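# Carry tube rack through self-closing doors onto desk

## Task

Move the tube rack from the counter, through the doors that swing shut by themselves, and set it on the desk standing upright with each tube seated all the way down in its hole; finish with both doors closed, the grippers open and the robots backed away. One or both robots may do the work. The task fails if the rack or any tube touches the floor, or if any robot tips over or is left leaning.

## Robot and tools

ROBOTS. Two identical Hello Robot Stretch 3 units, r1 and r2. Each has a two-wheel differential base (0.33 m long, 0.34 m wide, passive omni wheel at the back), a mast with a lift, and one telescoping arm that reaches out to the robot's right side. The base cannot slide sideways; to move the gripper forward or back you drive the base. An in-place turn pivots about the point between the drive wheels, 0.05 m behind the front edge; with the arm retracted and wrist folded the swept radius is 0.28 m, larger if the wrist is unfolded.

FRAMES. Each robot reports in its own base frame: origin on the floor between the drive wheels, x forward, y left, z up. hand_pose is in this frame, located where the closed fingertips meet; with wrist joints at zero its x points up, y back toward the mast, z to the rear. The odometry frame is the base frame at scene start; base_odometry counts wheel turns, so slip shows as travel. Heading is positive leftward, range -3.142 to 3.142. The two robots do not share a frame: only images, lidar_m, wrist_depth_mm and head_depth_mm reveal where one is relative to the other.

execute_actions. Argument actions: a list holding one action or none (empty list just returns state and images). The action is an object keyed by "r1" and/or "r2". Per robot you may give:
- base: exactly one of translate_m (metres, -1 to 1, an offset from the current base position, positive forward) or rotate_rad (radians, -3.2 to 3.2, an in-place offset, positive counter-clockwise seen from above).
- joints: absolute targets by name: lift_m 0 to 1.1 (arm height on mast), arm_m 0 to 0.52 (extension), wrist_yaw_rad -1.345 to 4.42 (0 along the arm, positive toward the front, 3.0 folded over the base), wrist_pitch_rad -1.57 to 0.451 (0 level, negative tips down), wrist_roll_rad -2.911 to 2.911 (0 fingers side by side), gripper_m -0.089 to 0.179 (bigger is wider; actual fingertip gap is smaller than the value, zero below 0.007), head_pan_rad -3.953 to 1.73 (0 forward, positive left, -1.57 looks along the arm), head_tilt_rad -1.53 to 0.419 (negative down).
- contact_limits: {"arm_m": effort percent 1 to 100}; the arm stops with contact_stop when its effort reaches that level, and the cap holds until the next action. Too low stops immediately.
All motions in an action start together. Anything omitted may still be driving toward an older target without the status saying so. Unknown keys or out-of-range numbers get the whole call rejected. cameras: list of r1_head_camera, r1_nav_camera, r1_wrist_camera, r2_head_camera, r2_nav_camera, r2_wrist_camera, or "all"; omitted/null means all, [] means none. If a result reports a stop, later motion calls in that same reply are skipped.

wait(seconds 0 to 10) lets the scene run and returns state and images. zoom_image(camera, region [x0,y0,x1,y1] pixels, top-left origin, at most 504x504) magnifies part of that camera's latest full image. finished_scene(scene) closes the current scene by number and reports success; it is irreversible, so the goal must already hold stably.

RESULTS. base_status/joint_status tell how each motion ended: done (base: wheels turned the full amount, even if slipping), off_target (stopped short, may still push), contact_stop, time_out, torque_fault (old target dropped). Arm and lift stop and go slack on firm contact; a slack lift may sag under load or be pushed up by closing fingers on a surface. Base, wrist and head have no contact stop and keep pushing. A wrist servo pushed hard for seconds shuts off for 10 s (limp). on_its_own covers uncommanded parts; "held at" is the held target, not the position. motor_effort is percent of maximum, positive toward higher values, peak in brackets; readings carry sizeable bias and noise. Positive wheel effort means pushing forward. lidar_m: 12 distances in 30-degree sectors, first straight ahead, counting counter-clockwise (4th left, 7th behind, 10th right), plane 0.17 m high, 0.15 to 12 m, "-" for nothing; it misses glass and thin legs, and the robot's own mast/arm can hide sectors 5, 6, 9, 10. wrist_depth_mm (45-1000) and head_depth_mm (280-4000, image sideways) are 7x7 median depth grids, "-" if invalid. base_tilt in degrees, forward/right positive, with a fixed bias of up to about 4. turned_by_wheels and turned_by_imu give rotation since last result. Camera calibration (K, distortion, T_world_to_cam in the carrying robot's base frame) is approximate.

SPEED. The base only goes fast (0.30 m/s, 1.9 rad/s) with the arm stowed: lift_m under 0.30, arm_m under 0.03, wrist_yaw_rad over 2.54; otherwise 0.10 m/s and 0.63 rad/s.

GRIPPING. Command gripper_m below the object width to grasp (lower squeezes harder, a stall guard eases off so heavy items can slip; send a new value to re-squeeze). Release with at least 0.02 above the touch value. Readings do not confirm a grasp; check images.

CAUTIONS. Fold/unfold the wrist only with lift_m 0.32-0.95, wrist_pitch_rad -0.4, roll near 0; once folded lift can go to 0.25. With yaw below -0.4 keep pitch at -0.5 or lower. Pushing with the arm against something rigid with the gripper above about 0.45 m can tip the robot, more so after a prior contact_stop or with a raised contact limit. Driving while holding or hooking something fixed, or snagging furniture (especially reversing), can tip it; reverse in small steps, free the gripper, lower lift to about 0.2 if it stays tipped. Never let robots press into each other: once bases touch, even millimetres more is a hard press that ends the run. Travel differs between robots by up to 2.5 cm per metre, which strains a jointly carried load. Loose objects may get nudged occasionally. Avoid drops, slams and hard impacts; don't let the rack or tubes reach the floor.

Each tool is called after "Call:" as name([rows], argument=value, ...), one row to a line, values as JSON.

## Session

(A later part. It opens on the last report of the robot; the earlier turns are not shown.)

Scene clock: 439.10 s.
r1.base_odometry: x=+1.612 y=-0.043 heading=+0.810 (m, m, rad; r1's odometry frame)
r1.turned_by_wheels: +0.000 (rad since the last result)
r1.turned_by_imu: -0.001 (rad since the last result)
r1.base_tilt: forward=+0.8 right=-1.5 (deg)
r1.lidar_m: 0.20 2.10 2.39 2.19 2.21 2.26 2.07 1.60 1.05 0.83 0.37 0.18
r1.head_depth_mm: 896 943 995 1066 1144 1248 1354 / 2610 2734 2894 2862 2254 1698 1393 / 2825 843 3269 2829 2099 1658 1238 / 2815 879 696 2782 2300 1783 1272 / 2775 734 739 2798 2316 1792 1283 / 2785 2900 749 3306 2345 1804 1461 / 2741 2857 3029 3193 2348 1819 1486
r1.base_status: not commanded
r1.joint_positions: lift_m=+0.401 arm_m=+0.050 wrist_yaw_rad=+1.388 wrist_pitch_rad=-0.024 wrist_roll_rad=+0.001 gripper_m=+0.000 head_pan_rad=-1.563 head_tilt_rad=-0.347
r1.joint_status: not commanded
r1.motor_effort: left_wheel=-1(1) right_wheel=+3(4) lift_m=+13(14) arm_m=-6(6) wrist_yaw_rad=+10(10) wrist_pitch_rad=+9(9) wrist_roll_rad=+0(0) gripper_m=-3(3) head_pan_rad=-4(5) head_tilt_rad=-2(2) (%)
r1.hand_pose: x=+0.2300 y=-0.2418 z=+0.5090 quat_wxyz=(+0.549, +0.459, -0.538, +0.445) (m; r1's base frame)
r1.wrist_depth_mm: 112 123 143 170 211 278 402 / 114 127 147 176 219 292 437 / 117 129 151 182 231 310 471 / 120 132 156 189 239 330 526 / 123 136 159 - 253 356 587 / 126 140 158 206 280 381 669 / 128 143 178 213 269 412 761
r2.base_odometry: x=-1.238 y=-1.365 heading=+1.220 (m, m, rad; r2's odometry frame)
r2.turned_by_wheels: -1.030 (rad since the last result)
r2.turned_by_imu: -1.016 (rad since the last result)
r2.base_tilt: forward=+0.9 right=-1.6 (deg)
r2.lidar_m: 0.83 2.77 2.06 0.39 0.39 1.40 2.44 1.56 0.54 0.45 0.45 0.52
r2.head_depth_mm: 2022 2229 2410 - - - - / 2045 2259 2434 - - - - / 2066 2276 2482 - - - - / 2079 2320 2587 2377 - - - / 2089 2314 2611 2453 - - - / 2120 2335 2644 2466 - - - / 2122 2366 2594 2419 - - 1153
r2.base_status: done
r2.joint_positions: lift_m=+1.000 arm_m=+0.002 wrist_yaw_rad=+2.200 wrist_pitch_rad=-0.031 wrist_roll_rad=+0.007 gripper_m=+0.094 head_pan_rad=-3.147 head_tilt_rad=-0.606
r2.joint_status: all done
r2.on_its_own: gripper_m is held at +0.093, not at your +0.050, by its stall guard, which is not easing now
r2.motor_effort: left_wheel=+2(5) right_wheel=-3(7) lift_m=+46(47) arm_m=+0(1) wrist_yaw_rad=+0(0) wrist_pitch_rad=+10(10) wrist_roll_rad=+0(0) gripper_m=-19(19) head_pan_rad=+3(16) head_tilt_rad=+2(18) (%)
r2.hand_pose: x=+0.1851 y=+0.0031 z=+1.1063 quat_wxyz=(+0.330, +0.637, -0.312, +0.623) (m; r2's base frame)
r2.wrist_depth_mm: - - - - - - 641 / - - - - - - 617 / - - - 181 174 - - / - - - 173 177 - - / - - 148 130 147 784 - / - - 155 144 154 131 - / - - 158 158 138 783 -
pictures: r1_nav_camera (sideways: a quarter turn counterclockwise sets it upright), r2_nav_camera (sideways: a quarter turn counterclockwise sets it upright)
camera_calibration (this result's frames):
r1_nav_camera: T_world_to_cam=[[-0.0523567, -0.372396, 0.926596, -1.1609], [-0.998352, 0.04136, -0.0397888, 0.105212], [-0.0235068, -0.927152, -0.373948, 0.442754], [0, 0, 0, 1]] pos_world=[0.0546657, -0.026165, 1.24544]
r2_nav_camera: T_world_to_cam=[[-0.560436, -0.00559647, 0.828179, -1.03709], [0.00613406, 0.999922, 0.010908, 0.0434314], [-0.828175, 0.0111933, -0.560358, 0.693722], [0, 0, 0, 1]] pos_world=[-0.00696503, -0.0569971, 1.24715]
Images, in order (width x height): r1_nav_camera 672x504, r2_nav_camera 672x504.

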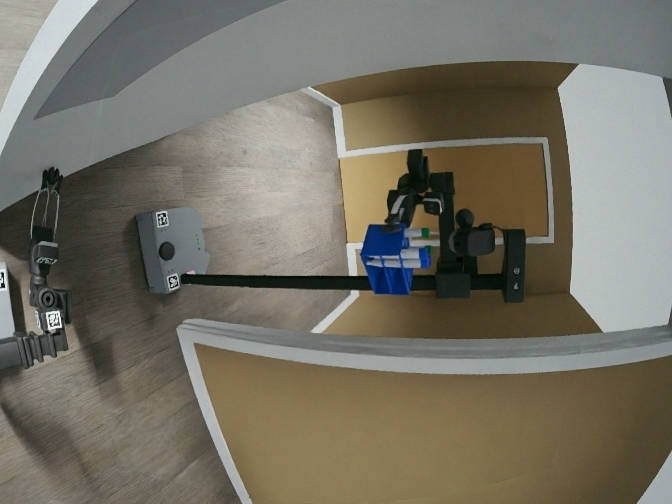

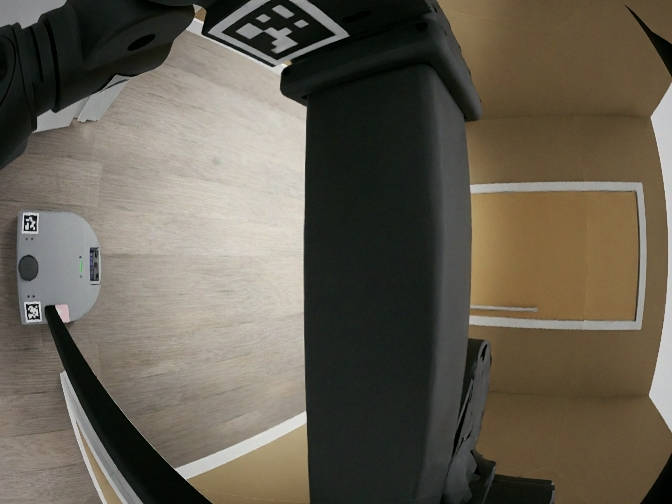

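Call:
execute_actions([
  {"r2":{"base":{"translate_m":-1.0}}},
], cameras=[])

Call:
execute_actions([
  {"r2":{"base":{"translate_m":-0.5},"joints":{"head_pan_rad":-3.6,"head_tilt_rad":-0.2}},"r1":{"base":{"rotate_rad":-0.8}}},
])

Scene clock: 458.67 s.
r1.base_odometry: x=+1.612 y=-0.043 heading=+0.810 (m, m, rad; r1's odometry frame)
r1.turned_by_wheels: +0.000 (rad since the last result)
r1.turned_by_imu: -0.004 (rad since the last result)
r1.base_tilt: forward=+0.6 right=-1.5 (deg)
r1.lidar_m: 0.20 2.10 2.38 2.19 2.20 2.26 2.07 1.60 1.05 1.82 0.37 0.18
r1.head_depth_mm: 893 943 994 1066 1144 1250 1353 / 2597 2740 2909 2867 2251 1696 1402 / 2920 3138 3343 3218 2282 1766 1444 / 2880 3038 3264 3072 2136 1779 1451 / 2786 1722 3199 3283 2071 1783 1456 / 2751 1750 3154 3293 2342 1812 1466 / 2756 2918 3082 3256 2363 1819 1484
r1.base_status: not commanded
r1.joint_positions: lift_m=+0.401 arm_m=+0.050 wrist_yaw_rad=+1.388 wrist_pitch_rad=-0.024 wrist_roll_rad=+0.001 gripper_m=+0.000 head_pan_rad=-1.563 head_tilt_rad=-0.347
r1.joint_status: not commanded
r1.motor_effort: left_wheel=-1(1) right_wheel=+4(4) lift_m=+14(14) arm_m=-6(6) wrist_yaw_rad=+9(10) wrist_pitch_rad=+9(9) wrist_roll_rad=+0(0) gripper_m=-3(3) head_pan_rad=-5(5) head_tilt_rad=-2(2) (%)
r1.hand_pose: x=+0.2300 y=-0.2418 z=+0.5090 quat_wxyz=(+0.549, +0.459, -0.538, +0.445) (m; r1's base frame)
r1.wrist_depth_mm: 111 123 143 171 211 278 404 / 114 126 147 176 221 296 440 / 117 130 151 182 230 310 477 / 120 133 155 189 242 332 521 / 122 137 158 - 254 352 580 / 125 140 158 206 281 378 671 / 129 143 178 215 268 413 740
r2.base_odometry: x=-1.581 y=-2.304 heading=+1.220 (m, m, rad; r2's odometry frame)
r2.turned_by_wheels: +0.000 (rad since the last result)
r2.turned_by_imu: -0.006 (rad since the last result)
r2.base_tilt: forward=+1.0 right=-1.7 (deg)
r2.lidar_m: 1.40 0.87 1.02 0.99 1.03 1.42 1.44 1.50 1.14 1.10 1.09 0.93
r2.head_depth_mm: 1168 1304 1398 - - - - / 1192 1315 1415 - - - - / 1199 1336 1443 - - - - / 1212 1339 1507 1706 - - - / 1222 1354 1521 1715 - - - / 1232 1360 1523 1718 - - - / 1238 1377 1548 1757 - - 1155
r2.base_status: done
r2.joint_positions: lift_m=+1.000 arm_m=+0.002 wrist_yaw_rad=+2.200 wrist_pitch_rad=-0.031 wrist_roll_rad=+0.007 gripper_m=+0.094 head_pan_rad=-3.147 head_tilt_rad=-0.606
r2.joint_status: not commanded
r2.on_its_own: gripper_m is held at +0.093, not at your +0.050, by its stall guard, which is not easing now
r2.motor_effort: left_wheel=+2(2) right_wheel=-3(7) lift_m=+47(47) arm_m=+0(0) wrist_yaw_rad=+0(0) wrist_pitch_rad=+10(10) wrist_roll_rad=+0(0) gripper_m=-19(19) head_pan_rad=+2(3) head_tilt_rad=+2(2) (%)
r2.hand_pose: x=+0.1851 y=+0.0031 z=+1.1063 quat_wxyz=(+0.330, +0.637, -0.312, +0.623) (m; r2's base frame)
r2.wrist_depth_mm: 796 962 - 872 - - - / 813 985 - 887 - - - / 826 - - 865 174 - - / 845 - - 173 176 - - / 854 - 148 130 146 - - / 874 - 155 144 154 131 - / 860 - 158 158 138 - -
pictures: none
No camera images: the call's "cameras" was empty. Leave "cameras" out to get every camera's image.

Scene clock: 464.63 s.
r1.base_odometry: x=+1.612 y=-0.043 heading=+0.010 (m, m, rad; r1's odometry frame)
r1.turned_by_wheels: -0.800 (rad since the last result)
r1.turned_by_imu: -0.800 (rad since the last result)
r1.base_tilt: forward=+0.7 right=-1.6 (deg)
r1.lidar_m: 0.68 1.52 2.08 2.23 2.22 2.19 2.34 2.10 2.08 1.23 0.20 0.22
r1.head_depth_mm: 1823 1937 2069 2194 2236 1743 1422 / 1879 2001 2154 2304 2266 1740 1432 / 1646 1760 1869 2023 2085 1753 1437 / 1432 1510 1603 1698 1808 1783 1453 / 1269 1333 1404 1478 1568 1630 1455 / 1143 1191 1244 1299 1373 1442 1439 / 1035 1076 1118 1169 1221 1274 1338
r1.base_status: done
r1.joint_positions: lift_m=+0.401 arm_m=+0.050 wrist_yaw_rad=+1.390 wrist_pitch_rad=-0.019 wrist_roll_rad=+0.001 gripper_m=+0.000 head_pan_rad=-1.563 head_tilt_rad=-0.347
r1.joint_status: not commanded
r1.motor_effort: left_wheel=+1(9) right_wheel=-1(8) lift_m=+13(14) arm_m=-6(18) wrist_yaw_rad=+8(82) wrist_pitch_rad=+7(9) wrist_roll_rad=+0(0) gripper_m=-2(6) head_pan_rad=-5(5) head_tilt_rad=-2(3) (%)
r1.hand_pose: x=+0.2302 y=-0.2413 z=+0.5103 quat_wxyz=(+0.548, +0.458, -0.539, +0.447) (m; r1's base frame)
r1.wrist_depth_mm: - 81 325 - - - - / - 79 292 - - - - / - 77 269 - - - - / - 75 245 - - - - / - 74 174 - - - - / - 72 133 982 - - 988 / - 67 274 843 826 824 753
r2.base_odometry: x=-1.752 y=-2.773 heading=+1.221 (m, m, rad; r2's odometry frame)
r2.turned_by_wheels: +0.000 (rad since the last result)
r2.turned_by_imu: -0.003 (rad since the last result)
r2.base_tilt: forward=+1.0 right=-1.7 (deg)
r2.lidar_m: 1.57 1.34 1.03 0.99 1.03 0.97 0.94 0.98 1.13 1.10 1.14 1.37
r2.head_depth_mm: 1025 1075 1122 1158 - - - / 982 1021 1067 - - - - / 933 969 1017 - - - - / 898 930 964 997 - - - / 864 895 928 966 995 - - / 828 859 893 923 947 - - / 800 827 855 886 913 - -
r2.base_status: done
r2.joint_positions: lift_m=+1.000 arm_m=+0.002 wrist_yaw_rad=+2.200 wrist_pitch_rad=-0.031 wrist_roll_rad=+0.007 gripper_m=+0.094 head_pan_rad=-3.593 head_tilt_rad=-0.211
r2.joint_status: all done
r2.on_its_own: gripper_m is held at +0.093, not at your +0.050, by its stall guard, which is not easing now
r2.motor_effort: left_wheel=+2(4) right_wheel=-2(7) lift_m=+46(47) arm_m=+0(0) wrist_yaw_rad=+0(0) wrist_pitch_rad=+11(10) wrist_roll_rad=+0(0) gripper_m=-19(20) head_pan_rad=-3(25) head_tilt_rad=+4(22) (%)
r2.hand_pose: x=+0.1851 y=+0.0031 z=+1.1063 quat_wxyz=(+0.330, +0.637, -0.312, +0.623) (m; r2's base frame)
r2.wrist_depth_mm: 797 957 - - - - - / 821 985 - - - - - / 833 - - - 174 - - / 848 - - 173 176 - - / 862 975 148 131 147 - - / 861 - 155 144 154 131 - / 850 - 158 158 138 - -
pictures: r1_head_camera (sideways: a quarter turn clockwise sets it upright), r1_nav_camera (sideways: a quarter turn counterclockwise sets it upright), r1_wrist_camera, r2_head_camera (sideways: a quarter turn clockwise sets it upright), r2_nav_camera (sideways: a quarter turn counterclockwise sets it upright), r2_wrist_camera
camera_calibration (this result's frames):
r1_head_camera: T_world_to_cam=[[0.027874, 0.370415, -0.928448, 1.22933], [0.99947, 0.00529029, 0.0321169, -0.0472295], [0.0168084, -0.928851, -0.370072, 0.440783], [0, 0, 0, 1]] pos_world=[0.00552939, -0.0456891, 1.306]
r1_nav_camera: T_world_to_cam=[[-0.0523539, -0.372926, 0.926383, -1.16062], [-0.998352, 0.0413857, -0.0397608, 0.105176], [-0.0235112, -0.926938, -0.374478, 0.443445], [0, 0, 0, 1]] pos_world=[0.0546654, -0.0261329, 1.24542]
r1_wrist_camera: T_world_to_cam=[[-0.212419, -0.976636, -0.0325544, -0.173182], [-0.235386, 0.0834736, -0.968311, 0.592826], [0.948405, -0.198025, -0.247618, 0.0232543], [0, 0, 0, 1]] pos_world=[0.0807017, -0.214016, 0.57416]
r2_head_camera: T_world_to_cam=[[0.154183, -0.0464587, -0.986949, 1.30346], [-0.38038, -0.924694, -0.0158955, 0.0283521], [-0.911887, 0.377866, -0.160244, 0.175027], [0, 0, 0, 1]] pos_world=[-0.0305816, 0.0206371, 1.31494]
r2_nav_camera: T_world_to_cam=[[-0.182439, 0.0788153, 0.980053, -1.23759], [0.440425, 0.897736, 0.00979062, 0.0422315], [-0.879057, 0.433426, -0.198494, 0.223123], [0, 0, 0, 1]] pos_world=[-0.0482461, -0.0370792, 1.25678]
r2_wrist_camera: T_world_to_cam=[[0.629029, -0.777379, -0.00229821, -0.107039], [-0.161435, -0.127734, -0.978582, 1.14345], [0.760435, 0.615927, -0.205844, 0.244568], [0, 0, 0, 1]] pos_world=[0.0659438, -0.0877882, 1.16905]
Images, in order (width x height): r1_head_camera 896x504, r1_nav_camera 672x504, r1_wrist_camera 644x364, r2_head_camera 896x504, r2_nav_camera 672x504, r2_wrist_camera 644x364.

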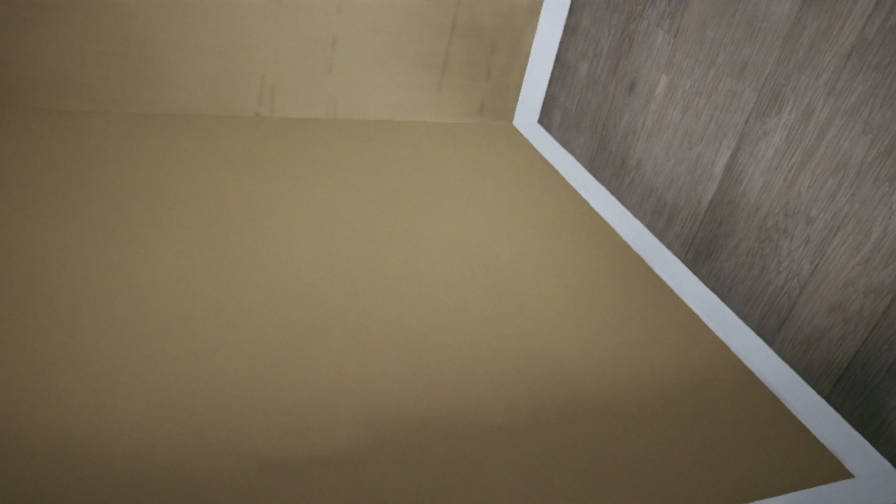

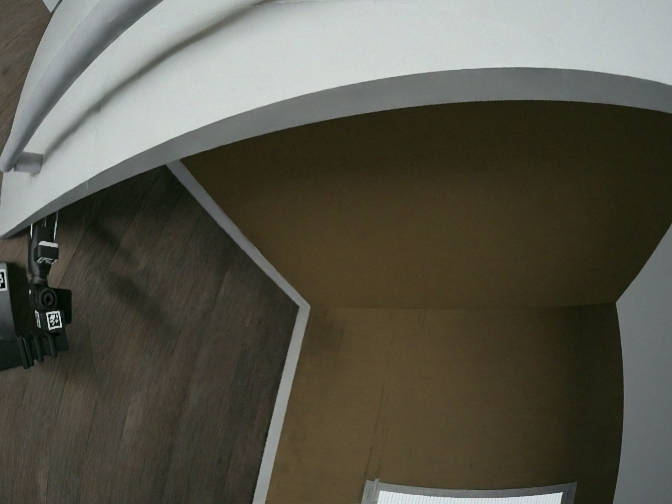

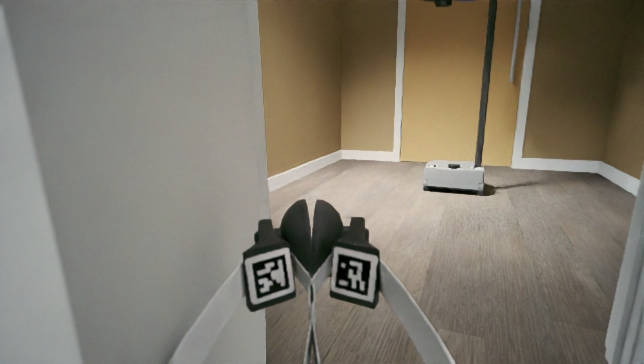

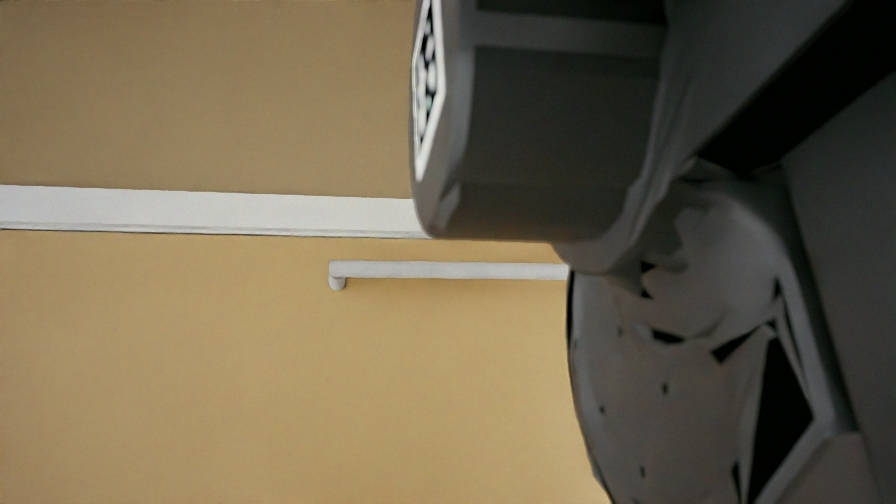

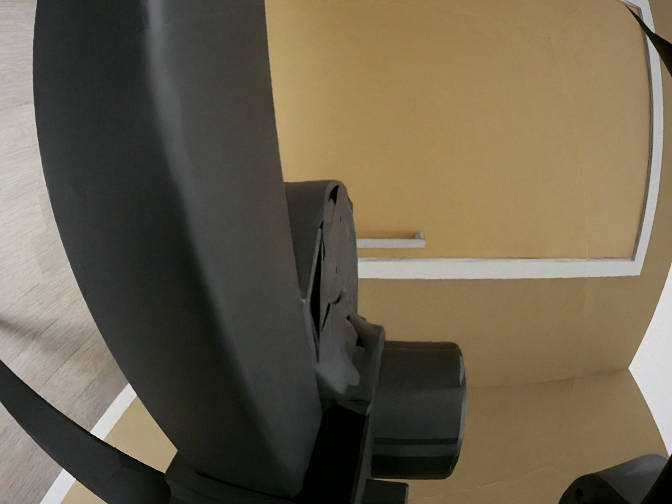

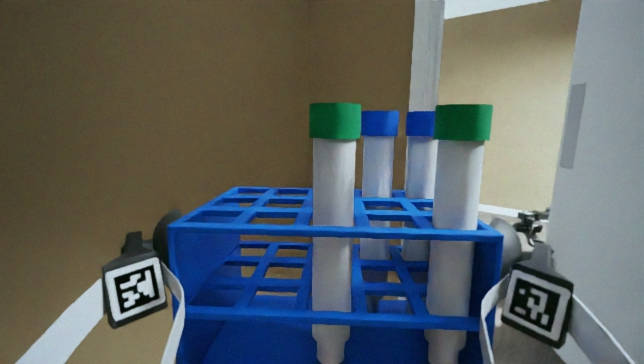

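Call:
execute_actions([
  {"r2":{"base":{"translate_m":-0.62},"joints":{"head_pan_rad":-3.14,"head_tilt_rad":-0.7}},"r1":{"base":{"rotate_rad":0.8}}},
], cameras=["r2_nav_camera"])

Call:
execute_actions([
  {"r2":{"base":{"translate_m":-0.12}},"r1":{"base":{"translate_m":-0.3}}},
], cameras=["r2_nav_camera"])

Scene clock: 490.03 s.
r1.base_odometry: x=+1.612 y=-0.043 heading=+0.810 (m, m, rad; r1's odometry frame)
r1.turned_by_wheels: +0.800 (rad since the last result)
r1.turned_by_imu: +0.786 (rad since the last result)
r1.base_tilt: forward=+0.7 right=-1.4 (deg)
r1.lidar_m: 0.20 2.09 2.39 2.18 2.20 2.26 2.07 1.62 1.05 1.11 0.37 0.18
r1.head_depth_mm: 888 930 991 1058 1150 1251 1359 / 2562 2668 2816 2836 2176 1659 1400 / 2923 3131 3342 3208 2269 1770 1440 / 2874 3049 3266 3266 2300 1769 1448 / 2855 2993 3186 3090 2304 1783 1457 / 2791 2909 3202 3138 2335 1810 1468 / 2743 2903 3127 3205 2349 1817 1479
r1.base_status: done
r1.joint_positions: lift_m=+0.401 arm_m=+0.050 wrist_yaw_rad=+1.388 wrist_pitch_rad=-0.024 wrist_roll_rad=+0.001 gripper_m=+0.000 head_pan_rad=-1.563 head_tilt_rad=-0.347
r1.joint_status: not commanded
r1.motor_effort: left_wheel=-2(11) right_wheel=+4(26) lift_m=+14(14) arm_m=-5(5) wrist_yaw_rad=+10(46) wrist_pitch_rad=+9(11) wrist_roll_rad=+0(0) gripper_m=-3(7) head_pan_rad=-5(4) head_tilt_rad=-2(1) (%)
r1.hand_pose: x=+0.2300 y=-0.2417 z=+0.5090 quat_wxyz=(+0.549, +0.459, -0.538, +0.445) (m; r1's base frame)
r1.wrist_depth_mm: 111 122 142 171 213 285 426 / 114 125 147 177 224 301 466 / 116 129 152 183 234 319 513 / 119 131 155 189 243 346 572 / 122 135 157 - 258 364 630 / 125 139 158 207 286 392 795 / 128 142 177 216 271 432 777
r2.base_odometry: x=-1.965 y=-3.356 heading=+1.221 (m, m, rad; r2's odometry frame)
r2.turned_by_wheels: +0.000 (rad since the last result)
r2.turned_by_imu: -0.003 (rad since the last result)
r2.base_tilt: forward=+0.9 right=-1.8 (deg)
r2.lidar_m: 1.93 1.41 1.04 1.00 0.46 0.34 0.33 0.34 0.47 1.09 1.14 1.57
r2.head_depth_mm: - - - - - - 727 / - - - - - - 745 / - 288 - - - - 754 / - 291 325 361 - - 758 / - 292 328 360 - - 774 / - 295 330 364 - - 790 / - 294 334 367 - - 794
r2.base_status: done
r2.joint_positions: lift_m=+1.000 arm_m=+0.002 wrist_yaw_rad=+2.200 wrist_pitch_rad=-0.031 wrist_roll_rad=+0.007 gripper_m=+0.094 head_pan_rad=-3.147 head_tilt_rad=-0.691
r2.joint_status: all done
r2.on_its_own: gripper_m is held at +0.093, not at your +0.050, by its stall guard, which is not easing now
r2.motor_effort: left_wheel=+2(4) right_wheel=-3(6) lift_m=+47(47) arm_m=+0(1) wrist_yaw_rad=-1(0) wrist_pitch_rad=+11(10) wrist_roll_rad=+0(0) gripper_m=-19(19) head_pan_rad=+3(25) head_tilt_rad=-3(25) (%)
r2.hand_pose: x=+0.1851 y=+0.0031 z=+1.1063 quat_wxyz=(+0.330, +0.637, -0.312, +0.623) (m; r2's base frame)
r2.wrist_depth_mm: 802 957 - - - - - / 825 995 - - - - - / 843 - - - 173 - - / 843 - - 173 177 - - / 861 - 148 130 146 - - / 900 - 155 144 154 131 - / 863 - 157 158 138 - -
pictures: r2_nav_camera (sideways: a quarter turn counterclockwise sets it upright)
camera_calibration (this result's frames):
r2_nav_camera: T_world_to_cam=[[-0.628736, -0.00512644, 0.777602, -0.970737], [0.00536472, 0.999926, 0.0109298, 0.0434089], [-0.7776, 0.0110436, -0.628662, 0.782272], [0, 0, 0, 1]] pos_world=[-0.00227552, -0.0570212, 1.24616]
Images, in order (width x height): r2_nav_camera 672x504.

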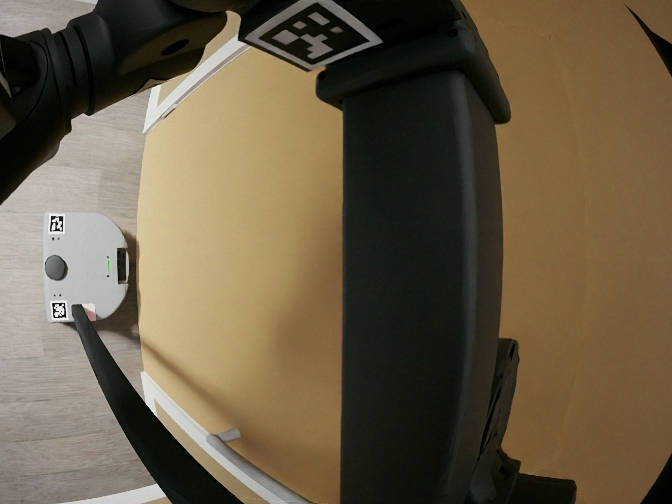

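Scene clock: 494.37 s.
r1.base_odometry: x=+1.405 y=-0.260 heading=+0.810 (m, m, rad; r1's odometry frame)
r1.turned_by_wheels: +0.000 (rad since the last result)
r1.turned_by_imu: -0.004 (rad since the last result)
r1.base_tilt: forward=+0.9 right=-1.4 (deg)
r1.lidar_m: 2.37 2.39 2.35 2.14 2.16 1.94 1.78 1.70 1.09 1.00 2.41 0.34
r1.head_depth_mm: 896 960 1029 1114 1213 1326 1400 / 883 943 1012 1090 1184 1294 1380 / 870 926 988 1065 1151 1259 1362 / 854 911 988 1070 1172 1624 1388 / 2863 3079 3265 3307 2319 1784 1453 / 2832 2947 3196 3133 2345 1790 1463 / 2807 2884 3140 3241 2367 1810 1485
r1.base_status: done
r1.joint_positions: lift_m=+0.401 arm_m=+0.050 wrist_yaw_rad=+1.383 wrist_pitch_rad=-0.024 wrist_roll_rad=+0.001 gripper_m=+0.000 head_pan_rad=-1.563 head_tilt_rad=-0.347
r1.joint_status: not commanded
r1.on_its_own: wrist_yaw_rad is at rest, and its effort (+15) is outside its rest range (-12 to +12)
r1.motor_effort: left_wheel=-3(6) right_wheel=+4(9) lift_m=+14(14) arm_m=-5(5) wrist_yaw_rad=+15(25) wrist_pitch_rad=+9(9) wrist_roll_rad=+0(0) gripper_m=-3(4) head_pan_rad=-5(4) head_tilt_rad=-2(1) (%)
r1.hand_pose: x=+0.2297 y=-0.2431 z=+0.5091 quat_wxyz=(+0.550, +0.458, -0.539, +0.444) (m; r1's base frame)
r1.wrist_depth_mm: - - 170 179 291 770 - / - - - 183 304 888 - / - - - 189 319 978 - / - - - 197 342 - - / - - - - 363 - - / - - - 213 448 984 - / 856 830 772 222 366 807 831
r2.base_odometry: x=-2.006 y=-3.468 heading=+1.220 (m, m, rad; r2's odometry frame)
r2.turned_by_wheels: +0.000 (rad since the last result)
r2.turned_by_imu: +0.018 (rad since the last result)
r2.base_tilt: forward=+1.0 right=-1.6 (deg)
r2.lidar_m: 1.99 1.38 1.03 0.97 0.38 0.28 0.28 0.29 0.41 1.09 1.14 1.60
r2.head_depth_mm: - - - - - - 595 / - - - - - - 608 / - - - - - - 612 / - - - 296 - - 629 / - - 286 300 - - 645 / - - 288 303 - - 654 / - - 291 307 - - 667
r2.base_status: translate_m off_target (by the wheels' count: -0.1194 of -0.1200)
r2.joint_positions: lift_m=+1.000 arm_m=+0.002 wrist_yaw_rad=+2.200 wrist_pitch_rad=-0.032 wrist_roll_rad=+0.007 gripper_m=+0.094 head_pan_rad=-3.146 head_tilt_rad=-0.694
r2.joint_status: not commanded
r2.on_its_own: gripper_m is held at +0.093, not at your +0.050, by its stall guard, which is not easing now; left_wheel is at rest, and its effort (-59) is outside its rest range (-18 to +18); right_wheel is at rest, and its effort (-75) is outside its rest range (-18 to +18)
r2.motor_effort: left_wheel=-59(67) right_wheel=-75(88) lift_m=+43(47) arm_m=+0(0) wrist_yaw_rad=+0(0) wrist_pitch_rad=+11(11) wrist_roll_rad=+0(0) gripper_m=-19(19) head_pan_rad=+2(2) head_tilt_rad=-3(4) (%)
r2.hand_pose: x=+0.1850 y=+0.0032 z=+1.1061 quat_wxyz=(+0.330, +0.638, -0.311, +0.623) (m; r2's base frame)
r2.wrist_depth_mm: 814 952 - - - - - / 817 995 - - - - - / 828 - - 127 173 - - / 867 - - 173 176 - - / 869 979 148 130 147 - - / 873 - 155 144 155 132 - / 858 - 157 158 137 - -
pictures: r2_nav_camera (sideways: a quarter turn counterclockwise sets it upright)
camera_calibration (this result's frames):
r2_nav_camera: T_world_to_cam=[[-0.631244, -0.00579902, 0.775563, -0.968063], [0.00424175, 0.999931, 0.0109291, 0.0434167], [-0.775573, 0.0101887, -0.631176, 0.78553], [0, 0, 0, 1]] pos_world=[-0.00203305, -0.0570311, 1.24613]
Images, in order (width x height): r2_nav_camera 672x504.

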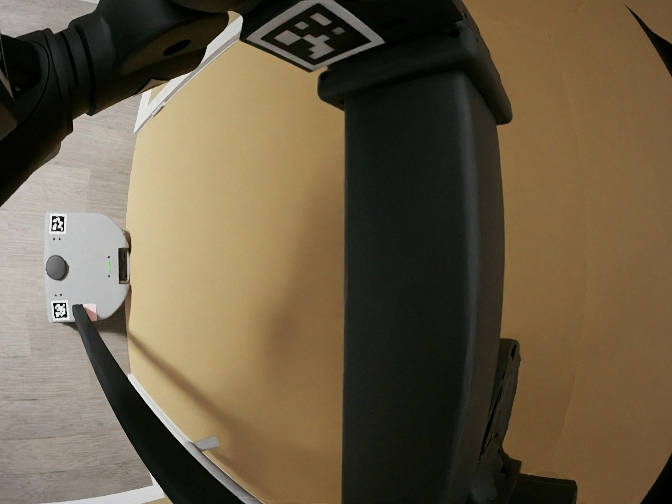

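Call:
execute_actions([
  {"r2":{"base":{"translate_m":0.5}}},
], cameras=[])

Call:
execute_actions([
  {"r2":{"base":{"rotate_rad":3.04}}},
], cameras=[])

Call:
execute_actions([
  {"r2":{"base":{"translate_m":-1.0}}},
], cameras=["r2_nav_camera","r1_nav_camera"])

Scene clock: 524.80 s.
r1.base_odometry: x=+1.405 y=-0.260 heading=+0.810 (m, m, rad; r1's odometry frame)
r1.turned_by_wheels: +0.000 (rad since the last result)
r1.turned_by_imu: -0.002 (rad since the last result)
r1.base_tilt: forward=+0.8 right=-1.5 (deg)
r1.lidar_m: 2.38 2.39 2.35 2.14 2.16 1.94 1.78 1.70 1.09 1.00 2.42 0.34
r1.head_depth_mm: 898 960 1031 1112 1210 1321 1392 / 880 938 1010 1089 1182 1295 1380 / 869 927 990 1063 1153 1259 1363 / 854 913 987 1071 1176 1621 1386 / 2869 3049 3232 3302 2332 1792 1452 / 2828 2937 3143 3141 2331 1808 1468 / 2761 2319 3168 3267 2355 1812 1478
r1.base_status: not commanded
r1.joint_positions: lift_m=+0.401 arm_m=+0.050 wrist_yaw_rad=+1.383 wrist_pitch_rad=-0.024 wrist_roll_rad=+0.001 gripper_m=+0.000 head_pan_rad=-1.563 head_tilt_rad=-0.347
r1.joint_status: not commanded
r1.on_its_own: wrist_yaw_rad is at rest, and its effort (+14) is outside its rest range (-12 to +12)
r1.motor_effort: left_wheel=-2(3) right_wheel=+3(3) lift_m=+14(14) arm_m=-5(5) wrist_yaw_rad=+14(14) wrist_pitch_rad=+9(9) wrist_roll_rad=+0(0) gripper_m=-2(3) head_pan_rad=-5(4) head_tilt_rad=-2(2) (%)
r1.hand_pose: x=+0.2297 y=-0.2431 z=+0.5091 quat_wxyz=(+0.550, +0.458, -0.539, +0.444) (m; r1's base frame)
r1.wrist_depth_mm: - - 169 178 291 803 - / - - - 183 304 855 - / - - - 191 325 970 - / - - - 197 341 - - / - - - - 367 - - / - - - 213 445 992 - / 870 850 768 220 366 822 812
r2.base_odometry: x=-1.834 y=-2.998 heading=+1.220 (m, m, rad; r2's odometry frame)
r2.turned_by_wheels: +0.000 (rad since the last result)
r2.turned_by_imu: +0.002 (rad since the last result)
r2.base_tilt: forward=+1.0 right=-1.7 (deg)
r2.lidar_m: 1.50 1.35 1.01 0.98 1.03 0.79 0.77 0.81 1.13 1.11 1.16 1.54
r2.head_depth_mm: 620 685 - - - - 1148 / 626 690 - - - - 1148 / 632 703 - - - - 1156 / 637 717 819 902 - - 1159 / 644 725 828 914 - - 1163 / 651 732 838 926 - - 1176 / 656 739 850 934 - - 1175
r2.base_status: done
r2.joint_positions: lift_m=+1.000 arm_m=+0.002 wrist_yaw_rad=+2.200 wrist_pitch_rad=-0.032 wrist_roll_rad=+0.007 gripper_m=+0.094 head_pan_rad=-3.146 head_tilt_rad=-0.694
r2.joint_status: not commanded
r2.on_its_own: gripper_m is held at +0.093, not at your +0.050, by its stall guard, which is not easing now
r2.motor_effort: left_wheel=+0(54) right_wheel=+0(70) lift_m=+43(43) arm_m=+0(0) wrist_yaw_rad=+0(0) wrist_pitch_rad=+11(10) wrist_roll_rad=+0(0) gripper_m=-19(19) head_pan_rad=+4(0) head_tilt_rad=-3(2) (%)
r2.hand_pose: x=+0.1851 y=+0.0031 z=+1.1061 quat_wxyz=(+0.330, +0.637, -0.311, +0.623) (m; r2's base frame)
r2.wrist_depth_mm: 809 942 - - - - - / 816 979 - - - - - / 816 990 - 128 174 - - / 850 - - 173 177 - - / 858 964 148 131 146 - - / 858 - 156 144 154 131 - / 858 - 158 158 137 - -
pictures: none
No camera images: the call's "cameras" was empty. Leave "cameras" out to get every camera's image.

Scene clock: 530.60 s.
r1.base_odometry: x=+1.405 y=-0.260 heading=+0.810 (m, m, rad; r1's odometry frame)
r1.turned_by_wheels: +0.000 (rad since the last result)
r1.turned_by_imu: -0.001 (rad since the last result)
r1.base_tilt: forward=+0.7 right=-1.6 (deg)
r1.lidar_m: 2.37 2.39 2.35 2.14 2.15 1.94 1.77 1.70 1.09 1.00 2.41 0.34
r1.head_depth_mm: 895 957 1031 1111 1209 1331 1399 / 884 942 1010 1092 1182 1292 1373 / 869 926 989 1066 1151 1259 1363 / 853 913 987 1071 1172 1622 1388 / 2873 3044 3277 3285 2318 1794 1457 / 2820 2973 3196 3329 2346 1798 1464 / 2787 2554 3129 3203 2364 1810 1478
r1.base_status: not commanded
r1.joint_positions: lift_m=+0.401 arm_m=+0.050 wrist_yaw_rad=+1.383 wrist_pitch_rad=-0.024 wrist_roll_rad=+0.001 gripper_m=+0.000 head_pan_rad=-1.563 head_tilt_rad=-0.347
r1.joint_status: not commanded
r1.on_its_own: wrist_yaw_rad is at rest, and its effort (+15) is outside its rest range (-12 to +12)
r1.motor_effort: left_wheel=-3(2) right_wheel=+3(3) lift_m=+13(14) arm_m=-5(5) wrist_yaw_rad=+15(14) wrist_pitch_rad=+9(9) wrist_roll_rad=+0(0) gripper_m=-4(4) head_pan_rad=-4(4) head_tilt_rad=-2(2) (%)
r1.hand_pose: x=+0.2297 y=-0.2431 z=+0.5091 quat_wxyz=(+0.550, +0.458, -0.539, +0.444) (m; r1's base frame)
r1.wrist_depth_mm: - - 170 178 289 774 - / - - - 184 306 879 - / - - - 191 322 980 - / - - - 196 341 - - / - - - - 368 - - / - - - 214 454 975 - / 867 841 785 220 366 812 820
r2.base_odometry: x=-1.834 y=-2.998 heading=-2.023 (m, m, rad; r2's odometry frame)
r2.turned_by_wheels: +3.040 (rad since the last result)
r2.turned_by_imu: +2.998 (rad since the last result)
r2.base_tilt: forward=+0.9 right=-1.6 (deg)
r2.lidar_m: 0.77 0.79 1.03 1.11 1.13 1.47 1.60 1.50 1.04 0.98 1.01 0.82
r2.head_depth_mm: 1347 1442 - - - - 1145 / 1480 1598 - - - - 1145 / 1663 1839 - - - - 1157 / 1906 2144 2480 2327 - - 1161 / - 3614 2666 2326 - - 1161 / - - 2482 1761 - - 1172 / 1253 1377 1573 1732 - - 1176
r2.base_status: done
r2.joint_positions: lift_m=+1.000 arm_m=+0.002 wrist_yaw_rad=+2.200 wrist_pitch_rad=-0.032 wrist_roll_rad=+0.007 gripper_m=+0.094 head_pan_rad=-3.146 head_tilt_rad=-0.694
r2.joint_status: not commanded
r2.on_its_own: gripper_m is held at +0.093, not at your +0.050, by its stall guard, which is not easing now
r2.motor_effort: left_wheel=-2(4) right_wheel=+2(7) lift_m=+43(43) arm_m=+0(0) wrist_yaw_rad=+0(0) wrist_pitch_rad=+11(11) wrist_roll_rad=+0(0) gripper_m=-20(19) head_pan_rad=+3(3) head_tilt_rad=-2(3) (%)
r2.hand_pose: x=+0.1851 y=+0.0031 z=+1.1061 quat_wxyz=(+0.330, +0.637, -0.311, +0.623) (m; r2's base frame)
r2.wrist_depth_mm: 919 - 989 818 684 594 522 / 935 - - 831 701 610 534 / 943 - - 125 173 597 545 / 958 - - 173 176 616 559 / 971 - 148 130 147 601 568 / 983 - 155 144 154 131 571 / 966 - 157 158 137 644 570
pictures: none
No camera images: the call's "cameras" was empty. Leave "cameras" out to get every camera's image.

Scene clock: 541.57 s.
r1.base_odometry: x=+1.405 y=-0.260 heading=+0.810 (m, m, rad; r1's odometry frame)
r1.turned_by_wheels: +0.000 (rad since the last result)
r1.turned_by_imu: -0.003 (rad since the last result)
r1.base_tilt: forward=+0.8 right=-1.4 (deg)
r1.lidar_m: 2.37 2.39 2.34 2.14 2.15 1.95 1.78 1.70 1.09 1.00 1.57 0.34
r1.head_depth_mm: 901 959 1028 1115 1208 1328 1397 / 882 941 1010 1090 1182 1295 1380 / 867 925 990 1066 1159 1258 1361 / 853 916 986 1071 1171 1621 1395 / 2851 3051 3208 3316 2317 1784 1467 / 2821 2963 3196 3319 2341 1679 1468 / 2793 2887 3141 3278 2366 1604 1476
r1.base_status: not commanded
r1.joint_positions: lift_m=+0.401 arm_m=+0.050 wrist_yaw_rad=+1.383 wrist_pitch_rad=-0.024 wrist_roll_rad=+0.001 gripper_m=+0.000 head_pan_rad=-1.563 head_tilt_rad=-0.347
r1.joint_status: not commanded
r1.on_its_own: wrist_yaw_rad is at rest, and its effort (+14) is outside its rest range (-12 to +12)
r1.motor_effort: left_wheel=-3(3) right_wheel=+3(3) lift_m=+14(14) arm_m=-5(5) wrist_yaw_rad=+14(14) wrist_pitch_rad=+9(9) wrist_roll_rad=+0(0) gripper_m=-3(3) head_pan_rad=-4(4) head_tilt_rad=-2(1) (%)
r1.hand_pose: x=+0.2297 y=-0.2431 z=+0.5091 quat_wxyz=(+0.550, +0.458, -0.539, +0.444) (m; r1's base frame)
r1.wrist_depth_mm: - - 170 178 288 774 - / - - - 185 306 901 - / - - - 190 322 991 - / - - - 197 345 - - / - - - - 366 - - / - - - 214 446 - - / 849 863 773 222 366 819 808
r2.base_odometry: x=-1.397 y=-2.099 heading=-2.023 (m, m, rad; r2's odometry frame)
r2.turned_by_wheels: +0.000 (rad since the last result)
r2.turned_by_imu: -0.006 (rad since the last result)
r2.base_tilt: forward=+1.1 right=-1.7 (deg)
r2.lidar_m: 1.76 1.59 1.10 1.04 0.71 0.64 0.82 0.70 0.65 1.05 1.08 1.40
r2.head_depth_mm: 670 716 - - - - 1142 / 742 802 - - - - 1146 / 832 922 - - - - 1158 / 951 1069 1225 1353 - - 1160 / 3048 3508 2720 2271 - - 1162 / 3186 3462 1707 2018 - - 1181 / 3210 3601 2754 2331 - - 1174
r2.base_status: done
r2.joint_positions: lift_m=+1.000 arm_m=+0.002 wrist_yaw_rad=+2.200 wrist_pitch_rad=-0.032 wrist_roll_rad=+0.007 gripper_m=+0.094 head_pan_rad=-3.146 head_tilt_rad=-0.694
r2.joint_status: not commanded
r2.on_its_own: gripper_m is held at +0.093, not at your +0.050, by its stall guard, which is not easing now
r2.motor_effort: left_wheel=-1(5) right_wheel=+2(3) lift_m=+43(43) arm_m=+1(0) wrist_yaw_rad=+0(0) wrist_pitch_rad=+11(11) wrist_roll_rad=+0(0) gripper_m=-20(19) head_pan_rad=+0(3) head_tilt_rad=-3(2) (%)
r2.hand_pose: x=+0.1851 y=+0.0031 z=+1.1061 quat_wxyz=(+0.330, +0.637, -0.311, +0.623) (m; r2's base frame)
r2.wrist_depth_mm: 880 - - - - - - / 868 - - - - - - / 891 - - 124 173 - - / 919 - - 173 177 - - / 909 - 148 131 146 - - / 922 - 155 144 155 130 - / 904 - 158 158 137 - -
pictures: r1_nav_camera (sideways: a quarter turn counterclockwise sets it upright), r2_nav_camera (sideways: a quarter turn counterclockwise sets it upright)
camera_calibration (this result's frames):
r1_nav_camera: T_world_to_cam=[[-0.0523538, -0.372926, 0.926383, -1.16062], [-0.998352, 0.0413856, -0.0397608, 0.105176], [-0.0235111, -0.926938, -0.374478, 0.443445], [0, 0, 0, 1]] pos_world=[0.0546654, -0.0261329, 1.24542]
r2_nav_camera: T_world_to_cam=[[-0.631232, -0.00578718, 0.775572, -0.968076], [0.00426075, 0.999931, 0.0109291, 0.0434166], [-0.775582, 0.0102033, -0.631164, 0.785515], [0, 0, 0, 1]] pos_world=[-0.00203496, -0.0570309, 1.24613]
Images, in order (width x height): r1_nav_camera 672x504, r2_nav_camera 672x504.

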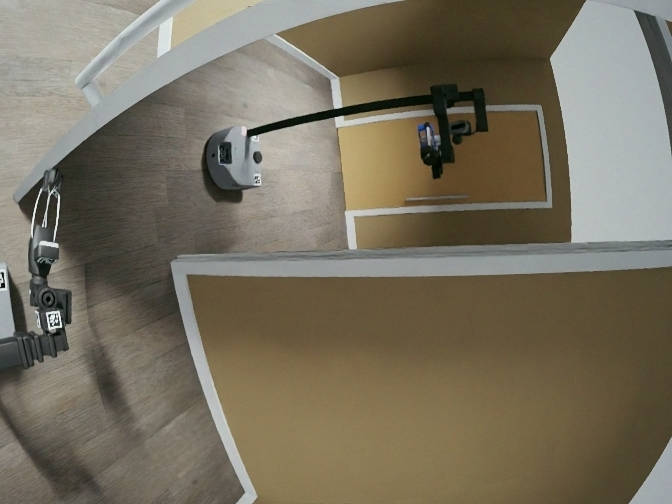

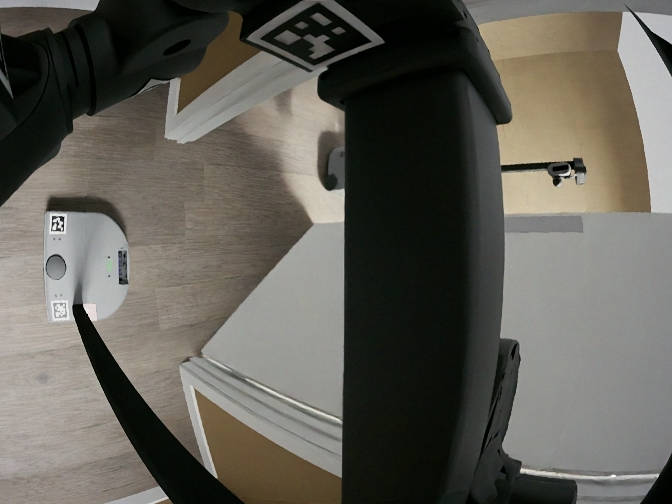

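Call:
execute_actions([
  {"r2":{"base":{"translate_m":-0.42}}},
], cameras=["r2_nav_camera"])

Scene clock: 553.20 s.
r1.base_odometry: x=+1.405 y=-0.260 heading=+0.810 (m, m, rad; r1's odometry frame)
r1.turned_by_wheels: +0.000 (rad since the last result)
r1.turned_by_imu: -0.002 (rad since the last result)
r1.base_tilt: forward=+0.8 right=-1.5 (deg)
r1.lidar_m: 2.38 2.39 2.35 2.14 2.16 1.94 1.78 1.70 1.09 1.00 1.18 0.34
r1.head_depth_mm: 899 959 1029 1111 1203 1320 1399 / 882 942 1012 1090 1178 1292 1379 / 869 925 989 1068 1151 1256 1359 / 854 911 985 1071 1175 1628 1387 / 2903 3029 3260 3311 2326 1780 1459 / 2822 2986 3183 3339 2330 1795 1392 / 2798 2930 3165 3244 2342 1816 1295
r1.base_status: not commanded
r1.joint_positions: lift_m=+0.401 arm_m=+0.050 wrist_yaw_rad=+1.383 wrist_pitch_rad=-0.024 wrist_roll_rad=+0.001 gripper_m=+0.000 head_pan_rad=-1.563 head_tilt_rad=-0.347
r1.joint_status: not commanded
r1.on_its_own: wrist_yaw_rad is at rest, and its effort (+14) is outside its rest range (-12 to +12)
r1.motor_effort: left_wheel=-3(3) right_wheel=+4(4) lift_m=+15(14) arm_m=-5(5) wrist_yaw_rad=+14(14) wrist_pitch_rad=+9(9) wrist_roll_rad=+0(0) gripper_m=-4(2) head_pan_rad=-5(4) head_tilt_rad=-2(2) (%)
r1.hand_pose: x=+0.2297 y=-0.2431 z=+0.5091 quat_wxyz=(+0.550, +0.458, -0.539, +0.444) (m; r1's base frame)
r1.wrist_depth_mm: - - 171 179 288 750 - / - - - 184 304 886 - / - - - 190 324 969 - / - - - 197 343 - - / - - - - 369 - - / - - - 212 441 982 748 / 852 844 793 220 365 819 669
r2.base_odometry: x=-1.214 y=-1.721 heading=-2.023 (m, m, rad; r2's odometry frame)
r2.turned_by_wheels: +0.000 (rad since the last result)
r2.turned_by_imu: -0.003 (rad since the last result)
r2.base_tilt: forward=+1.0 right=-1.7 (deg)
r2.lidar_m: 2.18 1.55 1.07 0.42 0.40 0.40 0.49 1.17 0.53 0.49 1.10 1.43
r2.head_depth_mm: 392 421 - - - - 761 / 434 471 - - - - 942 / 487 540 - - - - 1126 / 556 626 716 791 - - 1158 / 646 740 873 985 - - 1162 / 2803 3202 2736 2280 - - 1178 / 2746 3115 1379 1779 - - 1177
r2.base_status: done
r2.joint_positions: lift_m=+1.000 arm_m=+0.002 wrist_yaw_rad=+2.200 wrist_pitch_rad=-0.032 wrist_roll_rad=+0.007 gripper_m=+0.094 head_pan_rad=-3.146 head_tilt_rad=-0.694
r2.joint_status: not commanded
r2.on_its_own: gripper_m is held at +0.093, not at your +0.050, by its stall guard, which is not easing now
r2.motor_effort: left_wheel=-1(4) right_wheel=+2(2) lift_m=+43(43) arm_m=+0(0) wrist_yaw_rad=+0(0) wrist_pitch_rad=+11(11) wrist_roll_rad=+0(0) gripper_m=-19(20) head_pan_rad=+3(3) head_tilt_rad=-2(2) (%)
r2.hand_pose: x=+0.1851 y=+0.0031 z=+1.1061 quat_wxyz=(+0.330, +0.637, -0.311, +0.623) (m; r2's base frame)
r2.wrist_depth_mm: 851 - - - - - - / 847 - - - - - - / 864 - - 125 174 - - / 884 - - 173 176 - - / 888 - 148 130 146 - - / 905 - 155 144 154 131 - / 897 - 157 158 138 - -
pictures: r2_nav_camera (sideways: a quarter turn counterclockwise sets it upright)
camera_calibration (this result's frames):
r2_nav_camera: T_world_to_cam=[[-0.631233, -0.00578703, 0.775572, -0.968076], [0.00426099, 0.999931, 0.0109291, 0.0434166], [-0.775582, 0.0102035, -0.631164, 0.785515], [0, 0, 0, 1]] pos_world=[-0.00203497, -0.0570309, 1.24613]
Images, in order (width x height): r2_nav_camera 672x504.

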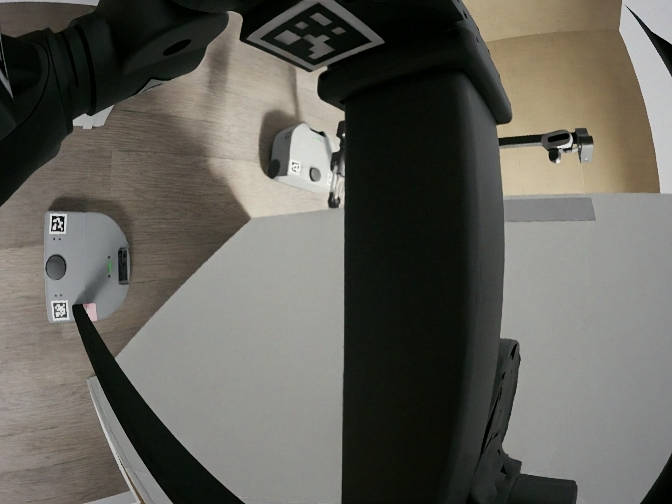

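Call:
execute_actions([
  {"r2":{"base":{"translate_m":-0.13}}},
], cameras=["r2_nav_camera","r1_nav_camera"])

Scene clock: 557.57 s.
r1.base_odometry: x=+1.405 y=-0.260 heading=+0.810 (m, m, rad; r1's odometry frame)
r1.turned_by_wheels: +0.000 (rad since the last result)
r1.turned_by_imu: -0.001 (rad since the last result)
r1.base_tilt: forward=+0.9 right=-1.6 (deg)
r1.lidar_m: 2.37 2.39 2.35 2.14 2.16 1.94 1.78 1.70 1.09 1.00 1.06 0.34
r1.head_depth_mm: 898 960 1033 1115 1217 1327 1395 / 883 940 1011 1089 1184 1293 1378 / 868 926 991 1064 1153 1259 1354 / 854 913 985 1072 1179 1619 1383 / 2854 3033 3235 3318 2323 1792 1464 / 2831 2980 3189 3357 2319 1807 1429 / 2777 2942 3154 3270 2357 1811 1294
r1.base_status: not commanded
r1.joint_positions: lift_m=+0.401 arm_m=+0.050 wrist_yaw_rad=+1.383 wrist_pitch_rad=-0.024 wrist_roll_rad=+0.001 gripper_m=+0.000 head_pan_rad=-1.563 head_tilt_rad=-0.347
r1.joint_status: not commanded
r1.on_its_own: wrist_yaw_rad is at rest, and its effort (+14) is outside its rest range (-12 to +12)
r1.motor_effort: left_wheel=-3(3) right_wheel=+4(4) lift_m=+14(14) arm_m=-5(5) wrist_yaw_rad=+14(14) wrist_pitch_rad=+9(9) wrist_roll_rad=+0(0) gripper_m=-4(3) head_pan_rad=-4(4) head_tilt_rad=-2(2) (%)
r1.hand_pose: x=+0.2297 y=-0.2431 z=+0.5091 quat_wxyz=(+0.550, +0.458, -0.539, +0.444) (m; r1's base frame)
r1.wrist_depth_mm: - - 170 178 288 743 - / - - - 185 303 884 - / - - - 190 320 - - / - - - 196 339 - - / - - - - 369 - - / - - - 214 450 929 750 / 825 868 767 220 374 703 598
r2.base_odometry: x=-1.157 y=-1.604 heading=-2.023 (m, m, rad; r2's odometry frame)
r2.turned_by_wheels: +0.000 (rad since the last result)
r2.turned_by_imu: -0.001 (rad since the last result)
r2.base_tilt: forward=+1.0 right=-1.7 (deg)
r2.lidar_m: 2.31 1.54 1.06 0.35 0.32 0.32 0.39 1.06 2.26 0.49 1.11 1.45
r2.head_depth_mm: 307 329 - - - - 596 / 340 368 - - - - 736 / 381 422 - - - - 948 / 434 489 559 618 - - 1147 / 504 579 682 771 - - 1164 / 599 2897 2737 2330 - - 1175 / 2721 2933 1282 1285 - - 1174
r2.base_status: done
r2.joint_positions: lift_m=+1.000 arm_m=+0.002 wrist_yaw_rad=+2.200 wrist_pitch_rad=-0.032 wrist_roll_rad=+0.007 gripper_m=+0.094 head_pan_rad=-3.146 head_tilt_rad=-0.694
r2.joint_status: not commanded
r2.on_its_own: gripper_m is held at +0.093, not at your +0.050, by its stall guard, which is not easing now
r2.motor_effort: left_wheel=-1(5) right_wheel=+2(3) lift_m=+43(43) arm_m=+0(1) wrist_yaw_rad=+0(1) wrist_pitch_rad=+11(11) wrist_roll_rad=+0(0) gripper_m=-19(19) head_pan_rad=+2(3) head_tilt_rad=-2(2) (%)
r2.hand_pose: x=+0.1851 y=+0.0031 z=+1.1061 quat_wxyz=(+0.330, +0.637, -0.311, +0.623) (m; r2's base frame)
r2.wrist_depth_mm: 838 - - - - - - / 842 - - - - - - / 870 - - 127 174 - - / 867 - - 174 176 - - / 900 - 147 130 146 - - / 883 - 155 144 154 130 - / 889 - 158 158 137 - -
pictures: r1_nav_camera (sideways: a quarter turn counterclockwise sets it upright), r2_nav_camera (sideways: a quarter turn counterclockwise sets it upright)
camera_calibration (this result's frames):
r1_nav_camera: T_world_to_cam=[[-0.0523538, -0.372926, 0.926383, -1.16062], [-0.998352, 0.0413856, -0.0397608, 0.105176], [-0.0235111, -0.926938, -0.374478, 0.443445], [0, 0, 0, 1]] pos_world=[0.0546654, -0.0261329, 1.24542]
r2_nav_camera: T_world_to_cam=[[-0.631232, -0.00578718, 0.775572, -0.968076], [0.00426075, 0.999931, 0.0109291, 0.0434166], [-0.775582, 0.0102033, -0.631164, 0.785514], [0, 0, 0, 1]] pos_world=[-0.00203497, -0.0570309, 1.24613]
Images, in order (width x height): r1_nav_camera 672x504, r2_nav_camera 672x504.

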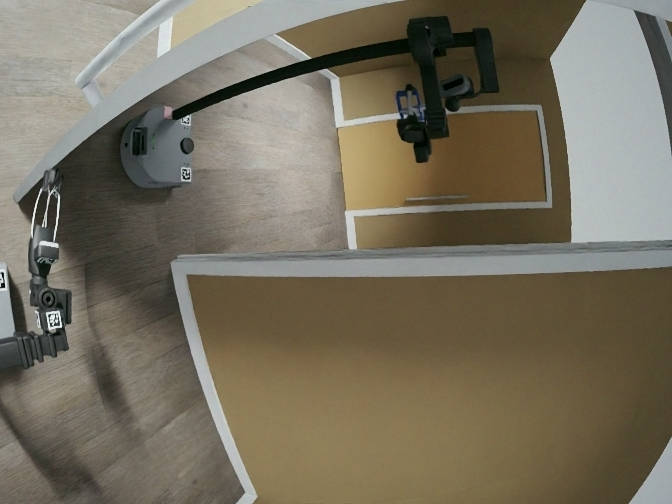

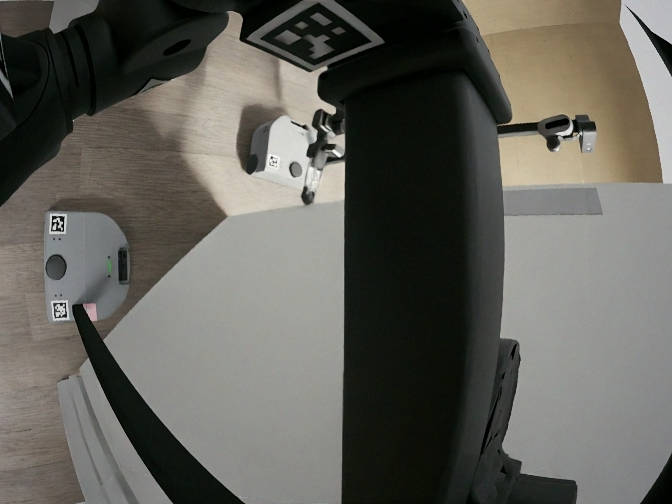

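Call:
execute_actions([
  {"r2":{"base":{"translate_m":-0.12}}},
], cameras=["r2_nav_camera","r1_nav_camera"])

Scene clock: 561.70 s.
r1.base_odometry: x=+1.405 y=-0.260 heading=+0.810 (m, m, rad; r1's odometry frame)
r1.turned_by_wheels: +0.000 (rad since the last result)
r1.turned_by_imu: -0.001 (rad since the last result)
r1.base_tilt: forward=+0.9 right=-1.5 (deg)
r1.lidar_m: 2.38 2.39 2.34 2.14 2.16 1.94 1.78 1.70 1.10 1.00 0.95 0.34
r1.head_depth_mm: 896 959 1030 1111 1210 1327 1402 / 883 943 1012 1090 1183 1288 1384 / 866 928 992 1062 1151 1258 1358 / 852 912 986 1073 1174 1626 1387 / 2895 3081 3265 3286 2313 1792 1457 / 2824 2981 3191 3336 2354 1802 1467 / 2763 2980 3152 3236 2362 1806 1476
r1.base_status: not commanded
r1.joint_positions: lift_m=+0.401 arm_m=+0.050 wrist_yaw_rad=+1.383 wrist_pitch_rad=-0.024 wrist_roll_rad=+0.001 gripper_m=+0.000 head_pan_rad=-1.563 head_tilt_rad=-0.347
r1.joint_status: not commanded
r1.on_its_own: wrist_yaw_rad is at rest, and its effort (+14) is outside its rest range (-12 to +12)
r1.motor_effort: left_wheel=-3(3) right_wheel=+3(3) lift_m=+13(14) arm_m=-5(5) wrist_yaw_rad=+14(14) wrist_pitch_rad=+9(9) wrist_roll_rad=+0(0) gripper_m=-3(4) head_pan_rad=-4(4) head_tilt_rad=-2(2) (%)
r1.hand_pose: x=+0.2297 y=-0.2431 z=+0.5091 quat_wxyz=(+0.550, +0.458, -0.539, +0.444) (m; r1's base frame)
r1.wrist_depth_mm: - - 170 180 290 629 - / - - - 183 307 656 - / - - - 190 322 667 - / - - - 197 344 690 - / - - - - 369 817 - / - - - 213 444 720 - / 873 830 776 220 366 615 590
r2.base_odometry: x=-1.104 y=-1.496 heading=-2.023 (m, m, rad; r2's odometry frame)
r2.turned_by_wheels: +0.000 (rad since the last result)
r2.turned_by_imu: -0.001 (rad since the last result)
r2.base_tilt: forward=+0.9 right=-1.7 (deg)
r2.lidar_m: 2.42 1.52 0.41 0.27 0.24 0.24 0.30 0.59 2.27 0.52 0.52 1.46
r2.head_depth_mm: - - - - - - 443 / - - - - - - 547 / 291 313 - - - - 702 / 323 363 415 457 - - 1009 / 374 430 506 572 - - 1156 / 444 524 643 2297 - - 1175 / 2578 2962 2615 1186 - - 1175
r2.base_status: done
r2.joint_positions: lift_m=+1.000 arm_m=+0.002 wrist_yaw_rad=+2.200 wrist_pitch_rad=-0.032 wrist_roll_rad=+0.007 gripper_m=+0.094 head_pan_rad=-3.146 head_tilt_rad=-0.694
r2.joint_status: not commanded
r2.on_its_own: gripper_m is held at +0.093, not at your +0.050, by its stall guard, which is not easing now
r2.motor_effort: left_wheel=-1(5) right_wheel=+2(3) lift_m=+43(43) arm_m=+0(0) wrist_yaw_rad=+0(1) wrist_pitch_rad=+10(11) wrist_roll_rad=+0(0) gripper_m=-19(19) head_pan_rad=+2(4) head_tilt_rad=-3(3) (%)
r2.hand_pose: x=+0.1851 y=+0.0031 z=+1.1061 quat_wxyz=(+0.330, +0.637, -0.311, +0.623) (m; r2's base frame)
r2.wrist_depth_mm: 830 - - - - - - / 626 - - - - - - / 397 - - 127 175 - - / 404 - - 174 177 - - / 406 - 147 130 147 - - / 409 - 155 144 155 132 - / 394 - 158 158 138 - -
pictures: r1_nav_camera (sideways: a quarter turn counterclockwise sets it upright), r2_nav_camera (sideways: a quarter turn counterclockwise sets it upright)
camera_calibration (this result's frames):
r1_nav_camera: T_world_to_cam=[[-0.0523538, -0.372926, 0.926383, -1.16062], [-0.998352, 0.0413856, -0.0397608, 0.105176], [-0.0235111, -0.926938, -0.374478, 0.443445], [0, 0, 0, 1]] pos_world=[0.0546654, -0.0261329, 1.24542]
r2_nav_camera: T_world_to_cam=[[-0.631233, -0.00578808, 0.775571, -0.968075], [0.00425931, 0.999931, 0.0109291, 0.0434166], [-0.775581, 0.0102022, -0.631165, 0.785516], [0, 0, 0, 1]] pos_world=[-0.00203482, -0.0570309, 1.24613]
Images, in order (width x height): r1_nav_camera 672x504, r2_nav_camera 672x504.

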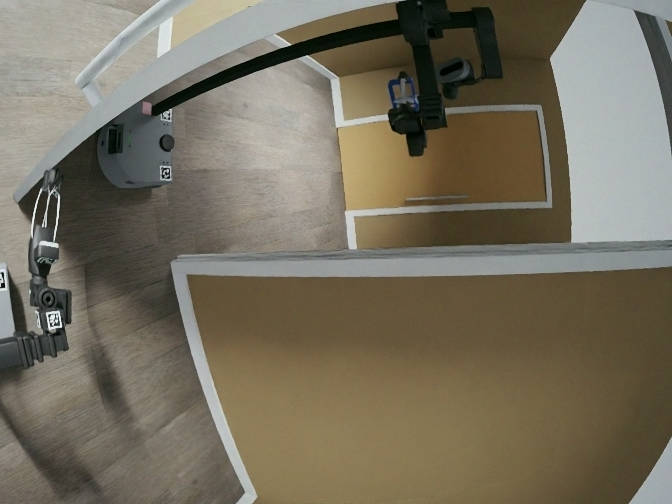

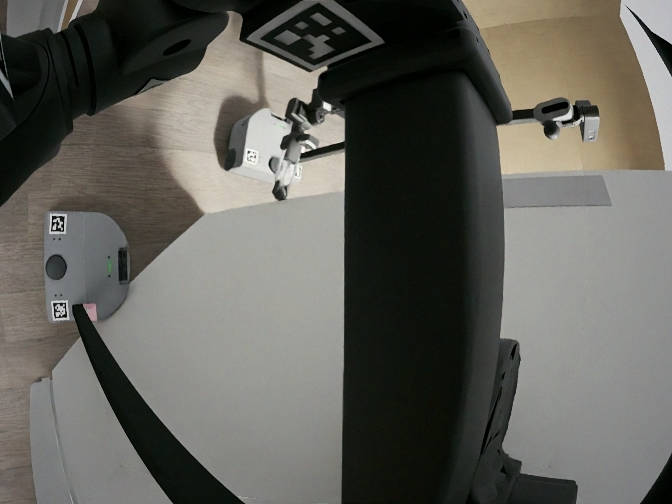

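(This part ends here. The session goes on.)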